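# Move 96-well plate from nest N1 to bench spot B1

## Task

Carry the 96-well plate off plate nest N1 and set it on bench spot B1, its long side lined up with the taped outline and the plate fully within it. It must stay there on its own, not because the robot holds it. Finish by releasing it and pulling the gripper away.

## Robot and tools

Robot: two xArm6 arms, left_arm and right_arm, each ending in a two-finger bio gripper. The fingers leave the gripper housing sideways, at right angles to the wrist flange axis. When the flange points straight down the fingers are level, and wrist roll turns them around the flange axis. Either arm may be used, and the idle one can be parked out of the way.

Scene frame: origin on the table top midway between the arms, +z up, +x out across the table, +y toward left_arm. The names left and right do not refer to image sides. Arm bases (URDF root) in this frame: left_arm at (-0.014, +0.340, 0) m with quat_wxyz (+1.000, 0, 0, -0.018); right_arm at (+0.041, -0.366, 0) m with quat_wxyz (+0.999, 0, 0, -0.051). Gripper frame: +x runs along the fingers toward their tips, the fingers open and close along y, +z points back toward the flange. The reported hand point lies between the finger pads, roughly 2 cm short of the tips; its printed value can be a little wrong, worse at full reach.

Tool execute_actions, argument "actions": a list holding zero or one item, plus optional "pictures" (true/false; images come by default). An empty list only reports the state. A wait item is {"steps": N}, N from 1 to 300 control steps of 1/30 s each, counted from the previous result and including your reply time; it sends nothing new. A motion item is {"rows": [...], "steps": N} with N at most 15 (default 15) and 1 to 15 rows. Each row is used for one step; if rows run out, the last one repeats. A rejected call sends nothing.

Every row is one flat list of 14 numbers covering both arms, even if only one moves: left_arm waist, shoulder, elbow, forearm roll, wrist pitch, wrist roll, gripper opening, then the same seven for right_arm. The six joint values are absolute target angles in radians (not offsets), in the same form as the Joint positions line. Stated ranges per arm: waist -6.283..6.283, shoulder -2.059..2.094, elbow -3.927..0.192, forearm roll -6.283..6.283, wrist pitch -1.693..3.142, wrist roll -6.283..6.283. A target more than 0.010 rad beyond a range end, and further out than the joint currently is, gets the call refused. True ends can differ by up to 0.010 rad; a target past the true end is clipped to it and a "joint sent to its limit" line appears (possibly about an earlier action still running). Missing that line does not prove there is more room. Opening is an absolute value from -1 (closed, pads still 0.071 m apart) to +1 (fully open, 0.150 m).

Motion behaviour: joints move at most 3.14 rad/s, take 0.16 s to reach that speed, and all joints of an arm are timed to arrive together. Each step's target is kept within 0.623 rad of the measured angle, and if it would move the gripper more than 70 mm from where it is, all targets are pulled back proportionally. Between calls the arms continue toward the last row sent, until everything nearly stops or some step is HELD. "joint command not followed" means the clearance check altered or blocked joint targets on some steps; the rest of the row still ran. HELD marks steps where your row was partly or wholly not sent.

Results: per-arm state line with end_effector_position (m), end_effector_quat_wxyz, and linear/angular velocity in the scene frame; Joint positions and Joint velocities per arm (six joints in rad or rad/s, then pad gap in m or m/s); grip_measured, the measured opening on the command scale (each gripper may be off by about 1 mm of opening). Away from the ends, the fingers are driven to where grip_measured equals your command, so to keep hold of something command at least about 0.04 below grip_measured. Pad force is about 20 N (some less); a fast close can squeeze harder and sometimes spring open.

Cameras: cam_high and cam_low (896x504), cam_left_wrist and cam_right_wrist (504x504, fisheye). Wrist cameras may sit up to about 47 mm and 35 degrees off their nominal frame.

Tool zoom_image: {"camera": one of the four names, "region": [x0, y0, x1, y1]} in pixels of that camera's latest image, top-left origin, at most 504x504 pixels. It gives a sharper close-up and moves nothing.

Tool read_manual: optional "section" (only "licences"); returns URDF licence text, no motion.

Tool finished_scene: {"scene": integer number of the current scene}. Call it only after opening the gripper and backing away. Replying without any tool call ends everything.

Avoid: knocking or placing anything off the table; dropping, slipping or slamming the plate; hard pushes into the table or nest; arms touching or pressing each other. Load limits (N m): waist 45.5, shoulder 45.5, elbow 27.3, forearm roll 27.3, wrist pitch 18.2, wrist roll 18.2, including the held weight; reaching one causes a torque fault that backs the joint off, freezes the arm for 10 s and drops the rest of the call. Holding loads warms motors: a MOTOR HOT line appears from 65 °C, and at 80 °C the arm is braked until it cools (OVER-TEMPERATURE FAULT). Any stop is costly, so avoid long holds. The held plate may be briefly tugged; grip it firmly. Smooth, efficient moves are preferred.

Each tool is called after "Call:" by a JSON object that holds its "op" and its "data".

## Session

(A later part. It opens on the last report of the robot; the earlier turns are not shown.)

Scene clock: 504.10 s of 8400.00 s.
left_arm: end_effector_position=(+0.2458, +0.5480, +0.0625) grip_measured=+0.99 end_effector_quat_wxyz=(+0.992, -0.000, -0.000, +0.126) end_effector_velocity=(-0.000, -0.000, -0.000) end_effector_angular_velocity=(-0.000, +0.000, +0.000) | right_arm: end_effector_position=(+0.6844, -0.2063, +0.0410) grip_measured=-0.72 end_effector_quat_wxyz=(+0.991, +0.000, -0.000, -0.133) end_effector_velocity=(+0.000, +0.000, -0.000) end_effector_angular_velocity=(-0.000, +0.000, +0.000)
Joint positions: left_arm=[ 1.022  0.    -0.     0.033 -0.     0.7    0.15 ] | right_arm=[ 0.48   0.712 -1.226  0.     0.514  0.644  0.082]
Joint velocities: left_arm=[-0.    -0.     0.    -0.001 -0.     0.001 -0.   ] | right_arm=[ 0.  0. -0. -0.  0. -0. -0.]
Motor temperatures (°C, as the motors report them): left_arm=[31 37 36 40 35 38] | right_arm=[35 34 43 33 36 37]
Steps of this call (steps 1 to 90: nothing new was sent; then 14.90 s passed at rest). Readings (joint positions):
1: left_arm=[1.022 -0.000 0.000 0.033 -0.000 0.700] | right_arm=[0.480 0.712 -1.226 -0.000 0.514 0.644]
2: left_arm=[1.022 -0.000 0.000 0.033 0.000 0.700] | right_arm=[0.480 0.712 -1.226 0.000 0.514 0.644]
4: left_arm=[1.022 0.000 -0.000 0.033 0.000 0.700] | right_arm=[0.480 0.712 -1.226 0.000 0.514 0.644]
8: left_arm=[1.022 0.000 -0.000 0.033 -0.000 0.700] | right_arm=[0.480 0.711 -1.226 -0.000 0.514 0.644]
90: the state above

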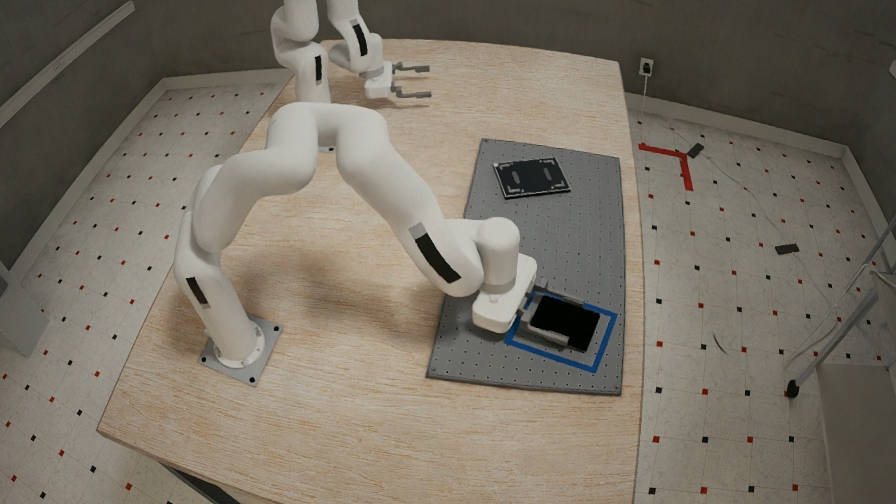

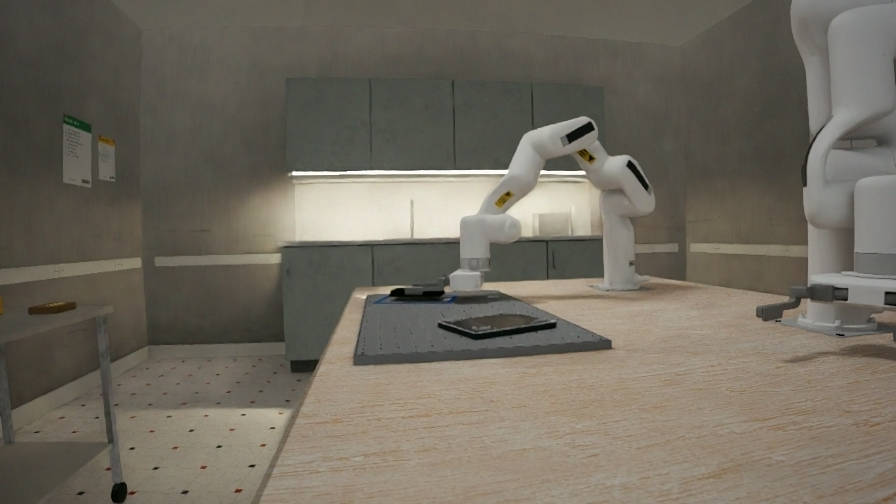

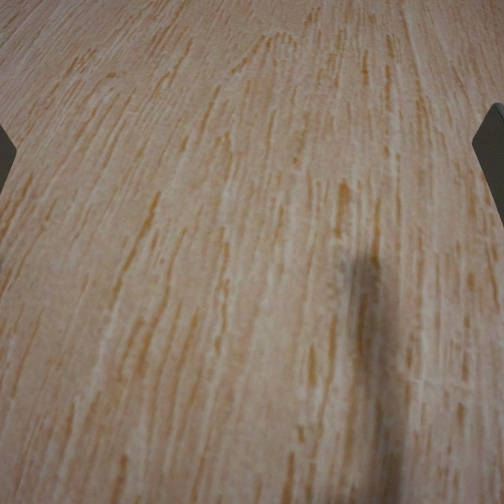

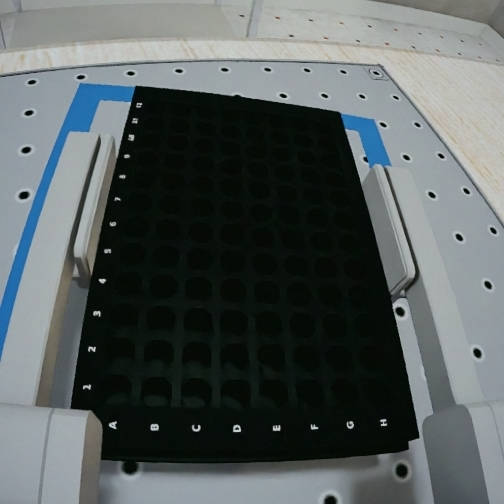

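The plate is still held and aligned. Next come the descent, the release and the retreat.

Call:
{"op": "execute_actions", "data": {"actions": [{"rows": [[1.022,0,0,0.033,0,0.7,1, 0.4797,0.7120,-1.2261,0,0.5140,0.6444,-0.85],[1.022,0,0,0.033,0,0.7,1, 0.4795,0.7135,-1.2265,0,0.5129,0.6442,-0.85],[1.022,0,0,0.033,0,0.7,1, 0.4793,0.7159,-1.2272,0,0.5112,0.6440,-0.85],[1.022,0,0,0.033,0,0.7,1, 0.4791,0.7190,-1.2280,0,0.5089,0.6438,-0.85],[1.022,0,0,0.033,0,0.7,1, 0.4788,0.7224,-1.2289,0,0.5063,0.6435,-0.85],[1.022,0,0,0.033,0,0.7,1, 0.4784,0.7261,-1.2298,0,0.5037,0.6431,-0.85],[1.022,0,0,0.033,0,0.7,1, 0.4781,0.7295,-1.2307,0,0.5011,0.6428,-0.85],[1.022,0,0,0.033,0,0.7,1, 0.4779,0.7326,-1.2315,0,0.4988,0.6426,-0.85],[1.022,0,0,0.033,0,0.7,1, 0.4777,0.7350,-1.2322,0,0.4971,0.6424,-0.85],[1.022,0,0,0.033,0,0.7,1, 0.4775,0.7365,-1.2326,0,0.4960,0.6422,-0.85],[1.022,0,0,0.033,0,0.7,1, 0.4775,0.7370,-1.2327,0,0.4956,0.6422,-0.85]], "steps": 15}], "pictures": false}}

Call:
{"op": "execute_actions", "data": {"actions": [{"rows": [[1.022,0,0,0.033,0,0.7,1, 0.4775,0.7370,-1.2327,0,0.4956,0.6422,-0.85],[1.022,0,0,0.033,0,0.7,1, 0.4775,0.7370,-1.2327,0,0.4956,0.6422,-0.85],[1.022,0,0,0.033,0,0.7,1, 0.4775,0.7370,-1.2327,0,0.4956,0.6422,-0.85],[1.022,0,0,0.033,0,0.7,1, 0.4775,0.7370,-1.2327,0,0.4956,0.6422,-0.82],[1.022,0,0,0.033,0,0.7,1, 0.4775,0.7370,-1.2327,0,0.4956,0.6422,-0.78],[1.022,0,0,0.033,0,0.7,1, 0.4775,0.7370,-1.2327,0,0.4956,0.6422,-0.735],[1.022,0,0,0.033,0,0.7,1, 0.4775,0.7370,-1.2327,0,0.4956,0.6422,-0.71],[1.022,0,0,0.033,0,0.7,1, 0.4775,0.7370,-1.2327,0,0.4956,0.6422,-0.69],[1.022,0,0,0.033,0,0.7,1, 0.4775,0.7370,-1.2327,0,0.4956,0.6422,-0.66],[1.022,0,0,0.033,0,0.7,1, 0.4775,0.7370,-1.2327,0,0.4956,0.6422,-0.62],[1.022,0,0,0.033,0,0.7,1, 0.4775,0.7370,-1.2327,0,0.4956,0.6422,-0.56],[1.022,0,0,0.033,0,0.7,1, 0.4775,0.7370,-1.2327,0,0.4956,0.6422,-0.48],[1.022,0,0,0.033,0,0.7,1, 0.4775,0.7370,-1.2327,0,0.4956,0.6422,-0.38],[1.022,0,0,0.033,0,0.7,1, 0.4775,0.7370,-1.2327,0,0.4956,0.6422,-0.26],[1.022,0,0,0.033,0,0.7,1, 0.4775,0.7370,-1.2327,0,0.4956,0.6422,-0.16]], "steps": 15}], "pictures": false}}

Call:
{"op": "execute_actions", "data": {"actions": [{"rows": [[1.022,0,0,0.033,0,0.7,1, 0.4775,0.7349,-1.2306,0,0.4957,0.6422,-0.06],[1.022,0,0,0.033,0,0.7,1, 0.4775,0.7285,-1.2245,0,0.4959,0.6422,0.04],[1.022,0,0,0.033,0,0.7,1, 0.4775,0.7179,-1.2143,0,0.4964,0.6422,0.12],[1.022,0,0,0.033,0,0.7,1, 0.4775,0.7032,-1.2003,0,0.4969,0.6422,0.2],[1.022,0,0,0.033,0,0.7,1, 0.4775,0.6847,-1.1824,0,0.4977,0.6422,0.2],[1.022,0,0,0.033,0,0.7,1, 0.4775,0.6624,-1.1611,0,0.4986,0.6422,0.2],[1.022,0,0,0.033,0,0.7,1, 0.4775,0.6366,-1.1363,0,0.4996,0.6422,0.2],[1.022,0,0,0.033,0,0.7,1, 0.4775,0.6077,-1.1086,0,0.5008,0.6422,0.2],[1.022,0,0,0.033,0,0.7,1, 0.4775,0.5759,-1.0781,0,0.5020,0.6422,0.2],[1.022,0,0,0.033,0,0.7,1, 0.4775,0.5417,-1.0451,0,0.5034,0.6422,0.2],[1.022,0,0,0.033,0,0.7,1, 0.4775,0.5052,-1.0101,0,0.5049,0.6422,0.2],[1.022,0,0,0.033,0,0.7,1, 0.4775,0.4670,-0.9735,0,0.5064,0.6422,0.2],[1.022,0,0,0.033,0,0.7,1, 0.4775,0.4275,-0.9356,0,0.5080,0.6422,0.2],[1.022,0,0,0.033,0,0.7,1, 0.4775,0.3871,-0.8968,0,0.5096,0.6422,0.2],[1.022,0,0,0.033,0,0.7,1, 0.4775,0.3463,-0.8576,0,0.5112,0.6422,0.2]], "steps": 15}], "pictures": false}}

Call:
{"op": "execute_actions", "data": {"actions": [{"rows": [[1.022,0,0,0.033,0,0.7,1, 0.4775,0.3055,-0.8183,0,0.5128,0.6422,0.2],[1.022,0,0,0.033,0,0.7,1, 0.4775,0.2651,-0.7795,0,0.5144,0.6422,0.2],[1.022,0,0,0.033,0,0.7,1, 0.4775,0.2256,-0.7416,0,0.5160,0.6422,0.2],[1.022,0,0,0.033,0,0.7,1, 0.4775,0.1874,-0.7050,0,0.5175,0.6422,0.2],[1.022,0,0,0.033,0,0.7,1, 0.4775,0.1510,-0.6700,0,0.5190,0.6422,0.2],[1.022,0,0,0.033,0,0.7,1, 0.4775,0.1167,-0.6370,0,0.5204,0.6422,0.2],[1.022,0,0,0.033,0,0.7,1, 0.4775,0.0849,-0.6065,0,0.5216,0.6422,0.2],[1.022,0,0,0.033,0,0.7,1, 0.4775,0.0560,-0.5788,0,0.5228,0.6422,0.2],[1.022,0,0,0.033,0,0.7,1, 0.4775,0.0302,-0.5540,0,0.5238,0.6422,0.2],[1.022,0,0,0.033,0,0.7,1, 0.4775,0.0079,-0.5327,0,0.5247,0.6422,0.2],[1.022,0,0,0.033,0,0.7,1, 0.4775,-0.0106,-0.5148,0,0.5255,0.6422,0.2],[1.022,0,0,0.033,0,0.7,1, 0.4775,-0.0253,-0.5008,0,0.5260,0.6422,0.2],[1.022,0,0,0.033,0,0.7,1, 0.4775,-0.0359,-0.4906,0,0.5265,0.6422,0.2],[1.022,0,0,0.033,0,0.7,1, 0.4775,-0.0423,-0.4845,0,0.5267,0.6422,0.2],[1.022,0,0,0.033,0,0.7,1, 0.4775,-0.0444,-0.4824,0,0.5268,0.6422,0.2]], "steps": 15}], "pictures": false}}

Call:
{"op": "execute_actions", "data": {"actions": [{"steps": 12}]}}

Scene clock: 544.03 s of 8400.00 s.
left_arm: end_effector_position=(+0.2458, +0.5480, +0.0625) grip_measured=+0.99 end_effector_quat_wxyz=(+0.992, -0.000, -0.000, +0.126) end_effector_velocity=(-0.000, +0.001, +0.000) end_effector_angular_velocity=(+0.001, -0.000, +0.001) | right_arm: end_effector_position=(+0.6843, -0.2075, +0.0312) grip_measured=-0.72 end_effector_quat_wxyz=(+0.991, -0.000, +0.000, -0.133) end_effector_velocity=(+0.002, +0.000, -0.003) end_effector_angular_velocity=(+0.003, -0.008, +0.001)
Joint positions: left_arm=[ 1.022 -0.    -0.     0.033  0.     0.7    0.15 ] | right_arm=[ 0.478  0.735 -1.232  0.     0.497  0.642  0.082]
Joint velocities: left_arm=[ 0.001 -0.    -0.001 -0.     0.     0.     0.   ] | right_arm=[-0.001  0.015 -0.009 -0.    -0.015 -0.002  0.   ]
Motor temperatures (°C, as the motors report them): left_arm=[31 37 36 40 35 38] | right_arm=[35 34 43 33 36 37]
Steps of this call (steps 1 to 90: nothing new was sent; then 36.43 s passed at rest; steps 91 to 105: all 15 steps of this action). Readings (joint positions):
91: left_arm=[1.022 -0.000 0.000 0.033 -0.000 0.700] | right_arm=[0.480 0.712 -1.226 -0.000 0.514 0.644]
92: left_arm=[1.022 0.000 0.000 0.033 -0.000 0.700] | right_arm=[0.480 0.712 -1.226 -0.000 0.514 0.644]
94: left_arm=[1.022 0.000 -0.000 0.033 -0.000 0.700] | right_arm=[0.480 0.713 -1.227 -0.000 0.513 0.644]
98: left_arm=[1.022 0.000 -0.000 0.033 -0.000 0.700] | right_arm=[0.479 0.721 -1.229 -0.000 0.507 0.644]
105: the state above

Scene clock: 544.53 s of 8400.00 s.
left_arm: end_effector_position=(+0.2458, +0.5480, +0.0625) grip_measured=+0.99 end_effector_quat_wxyz=(+0.992, -0.000, -0.000, +0.126) end_effector_velocity=(+0.000, +0.000, +0.000) end_effector_angular_velocity=(+0.001, -0.000, -0.001) | right_arm: end_effector_position=(+0.6845, -0.2075, +0.0309) grip_measured=-0.27 end_effector_quat_wxyz=(+0.991, +0.000, -0.000, -0.133) end_effector_velocity=(-0.001, -0.001, -0.002) end_effector_angular_velocity=(-0.001, +0.003, -0.001)
Joint positions: left_arm=[ 1.022  0.     0.     0.033 -0.     0.7    0.15 ] | right_arm=[ 0.478  0.737 -1.233 -0.     0.496  0.642  0.1  ]
Joint velocities: left_arm=[-0.001 -0.    -0.     0.    -0.     0.    -0.   ] | right_arm=[-0.     0.001  0.002  0.    -0.     0.001  0.122]
Motor temperatures (°C, as the motors report them): left_arm=[31 37 36 40 35 38] | right_arm=[35 34 43 33 36 37]
Steps of this call (steps 1 to 15: all 15 steps of this action). Readings (joint positions):
1: left_arm=[1.022 -0.000 -0.000 0.033 -0.000 0.700] | right_arm=[0.478 0.736 -1.232 0.000 0.497 0.642]
2: left_arm=[1.022 0.000 -0.000 0.033 -0.000 0.700] | right_arm=[0.478 0.736 -1.232 0.000 0.496 0.642]
4: left_arm=[1.022 0.000 0.000 0.033 0.000 0.700] | right_arm=[0.478 0.736 -1.233 -0.000 0.496 0.642]
8: left_arm=[1.022 -0.000 -0.000 0.033 0.000 0.700] | right_arm=[0.478 0.737 -1.233 -0.000 0.496 0.642]
15: the state above

Scene clock: 545.03 s of 8400.00 s.
left_arm: end_effector_position=(+0.2458, +0.5480, +0.0625) grip_measured=+0.99 end_effector_quat_wxyz=(+0.992, -0.000, -0.000, +0.126) end_effector_velocity=(-0.000, -0.000, -0.000) end_effector_angular_velocity=(-0.001, +0.000, -0.001) | right_arm: end_effector_position=(+0.6455, -0.2229, +0.0801) grip_measured=+0.20 end_effector_quat_wxyz=(+0.991, +0.000, -0.000, -0.133) end_effector_velocity=(-0.196, -0.077, +0.202) end_effector_angular_velocity=(+0.003, -0.009, +0.001)
Joint positions: left_arm=[ 1.022  0.    -0.     0.033  0.     0.7    0.15 ] | right_arm=[ 0.477  0.513 -1.018 -0.     0.504  0.642  0.118]
Joint velocities: left_arm=[-0.     0.     0.001  0.001 -0.    -0.     0.   ] | right_arm=[ 0.    -1.012  0.964  0.     0.039 -0.     0.   ]
Motor temperatures (°C, as the motors report them): left_arm=[31 37 36 40 35 38] | right_arm=[35 34 43 33 36 37]
Steps of this call (steps 1 to 15: all 15 steps of this action). Readings (joint positions):
1: left_arm=[1.022 -0.000 0.000 0.033 0.000 0.700] | right_arm=[0.478 0.737 -1.233 -0.000 0.496 0.642]
2: left_arm=[1.022 0.000 -0.000 0.033 -0.000 0.700] | right_arm=[0.478 0.736 -1.232 -0.000 0.496 0.642]
4: left_arm=[1.022 -0.000 -0.000 0.033 0.000 0.700] | right_arm=[0.477 0.732 -1.227 -0.000 0.496 0.642]
8: left_arm=[1.022 -0.000 0.000 0.033 0.000 0.700] | right_arm=[0.477 0.692 -1.189 -0.000 0.497 0.642]
15: the state above

Scene clock: 545.53 s of 8400.00 s.
left_arm: end_effector_position=(+0.2458, +0.5480, +0.0625) grip_measured=+0.99 end_effector_quat_wxyz=(+0.992, -0.000, -0.000, +0.126) end_effector_velocity=(+0.000, -0.000, -0.000) end_effector_angular_velocity=(-0.000, +0.000, -0.001) | right_arm: end_effector_position=(+0.5288, -0.2690, +0.1468) grip_measured=+0.20 end_effector_quat_wxyz=(+0.991, -0.000, +0.000, -0.133) end_effector_velocity=(-0.136, -0.053, +0.033) end_effector_angular_velocity=(-0.001, +0.004, +0.001)
Joint positions: left_arm=[ 1.022 -0.     0.     0.033  0.     0.7    0.15 ] | right_arm=[ 0.478  0.009 -0.533  0.     0.525  0.642  0.118]
Joint velocities: left_arm=[-0.     0.     0.     0.001 -0.    -0.     0.   ] | right_arm=[ 0.001 -0.529  0.511  0.     0.022 -0.     0.   ]
Motor temperatures (°C, as the motors report them): left_arm=[31 37 36 40 35 38] | right_arm=[35 34 43 33 36 37]
Steps of this call (steps 1 to 15: all 15 steps of this action). Readings (joint positions):
1: left_arm=[1.022 0.000 0.000 0.033 -0.000 0.700] | right_arm=[0.477 0.478 -0.985 -0.000 0.506 0.642]
2: left_arm=[1.022 0.000 0.000 0.033 -0.000 0.700] | right_arm=[0.478 0.442 -0.951 -0.000 0.507 0.642]
4: left_arm=[1.022 -0.000 0.000 0.033 -0.000 0.700] | right_arm=[0.478 0.367 -0.878 -0.000 0.510 0.642]
8: left_arm=[1.022 -0.000 -0.000 0.033 0.000 0.700] | right_arm=[0.478 0.214 -0.731 0.000 0.516 0.642]
15: the state above

Scene clock: 545.93 s of 8400.00 s.
left_arm: end_effector_position=(+0.2458, +0.5480, +0.0625) grip_measured=+0.99 end_effector_quat_wxyz=(+0.992, -0.000, -0.000, +0.126) end_effector_velocity=(-0.000, +0.000, -0.000) end_effector_angular_velocity=(-0.000, +0.000, +0.001) | right_arm: end_effector_position=(+0.5156, -0.2742, +0.1498) grip_measured=+0.20 end_effector_quat_wxyz=(+0.991, -0.000, +0.000, -0.133) end_effector_velocity=(-0.002, -0.002, +0.001) end_effector_angular_velocity=(+0.001, -0.002, -0.001)
Joint positions: left_arm=[ 1.022  0.     0.     0.033 -0.     0.7    0.15 ] | right_arm=[ 0.477 -0.043 -0.484 -0.     0.527  0.642  0.118]
Joint velocities: left_arm=[ 0.001  0.     0.     0.     0.    -0.    -0.   ] | right_arm=[-0.001 -0.011  0.009  0.     0.    -0.     0.   ]
Motor temperatures (°C, as the motors report them): left_arm=[31 37 36 40 35 38] | right_arm=[35 34 43 33 36 37]
Steps of this call (steps 1 to 12: the robot went on to your last target). Readings (joint positions):
1: left_arm=[1.022 0.000 0.000 0.033 0.000 0.700] | right_arm=[0.478 -0.006 -0.519 0.000 0.525 0.642]
2: left_arm=[1.022 -0.000 0.000 0.033 -0.000 0.700] | right_arm=[0.478 -0.018 -0.508 0.000 0.526 0.642]
4: left_arm=[1.022 0.000 0.000 0.033 -0.000 0.700] | right_arm=[0.478 -0.031 -0.495 0.000 0.526 0.642]
8: left_arm=[1.022 -0.000 -0.000 0.033 -0.000 0.700] | right_arm=[0.477 -0.040 -0.486 -0.000 0.527 0.642]
12: the state above

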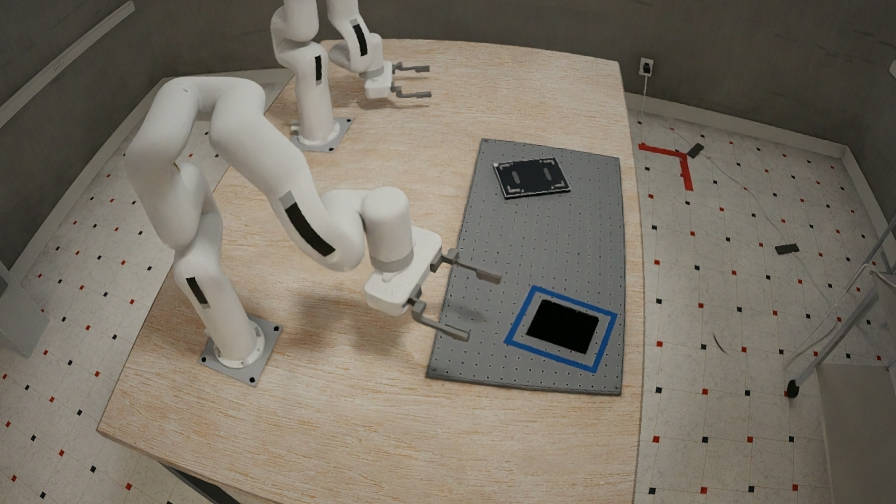

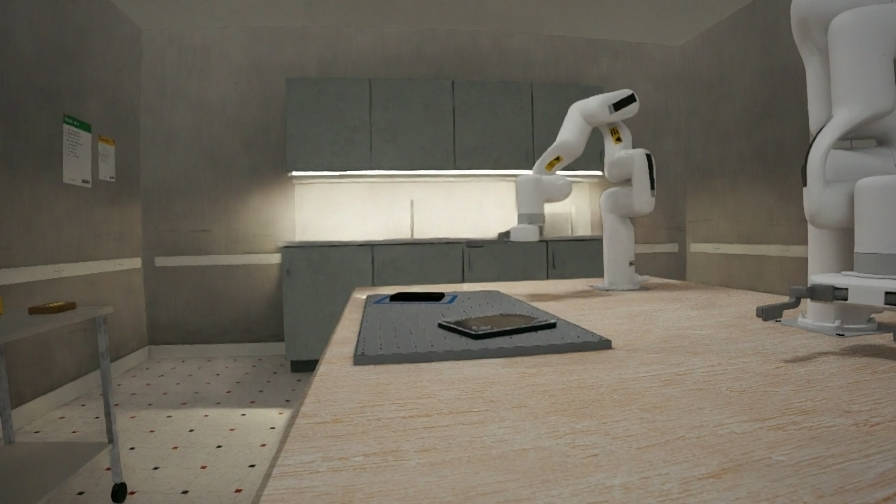

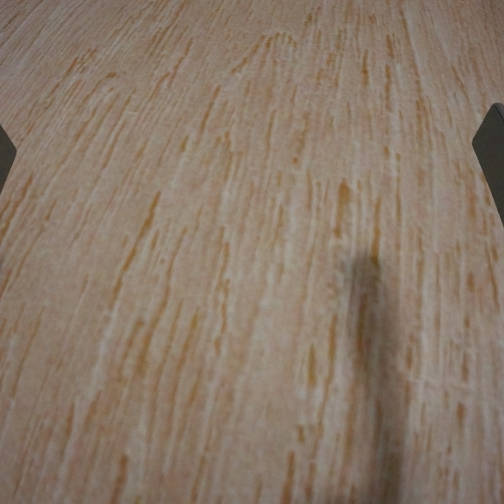

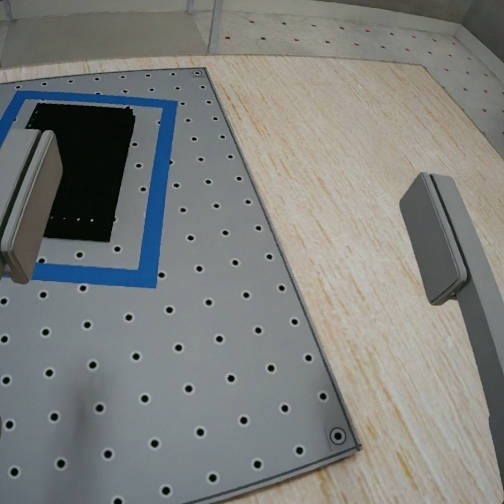

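Call:
{"op": "zoom_image", "data": {"camera": "cam_high", "region": [480, 270, 640, 390]}}

Call:
{"op": "zoom_image", "data": {"camera": "cam_low", "region": [350, 270, 490, 320]}}

Region (480, 270, 640, 390) of cam_high's 896x504 image, scaled by 3.150, with more detail than that image has; it fills the top 378 rows of this view, and the rest is white.

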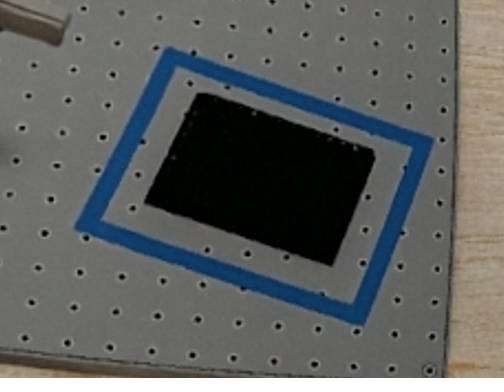

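Region (350, 270, 490, 320) of cam_low's 896x504 image, scaled by 3.600, with more detail than that image has; it fills the top 180 rows of this view, and the rest is white.

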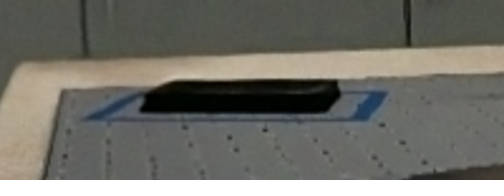

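The plate lies flat and lengthwise inside the tape, and the gripper is clear of it.

Call:
{"op": "finished_scene", "data": {"scene": 1}}

The scene is finished: the task was done.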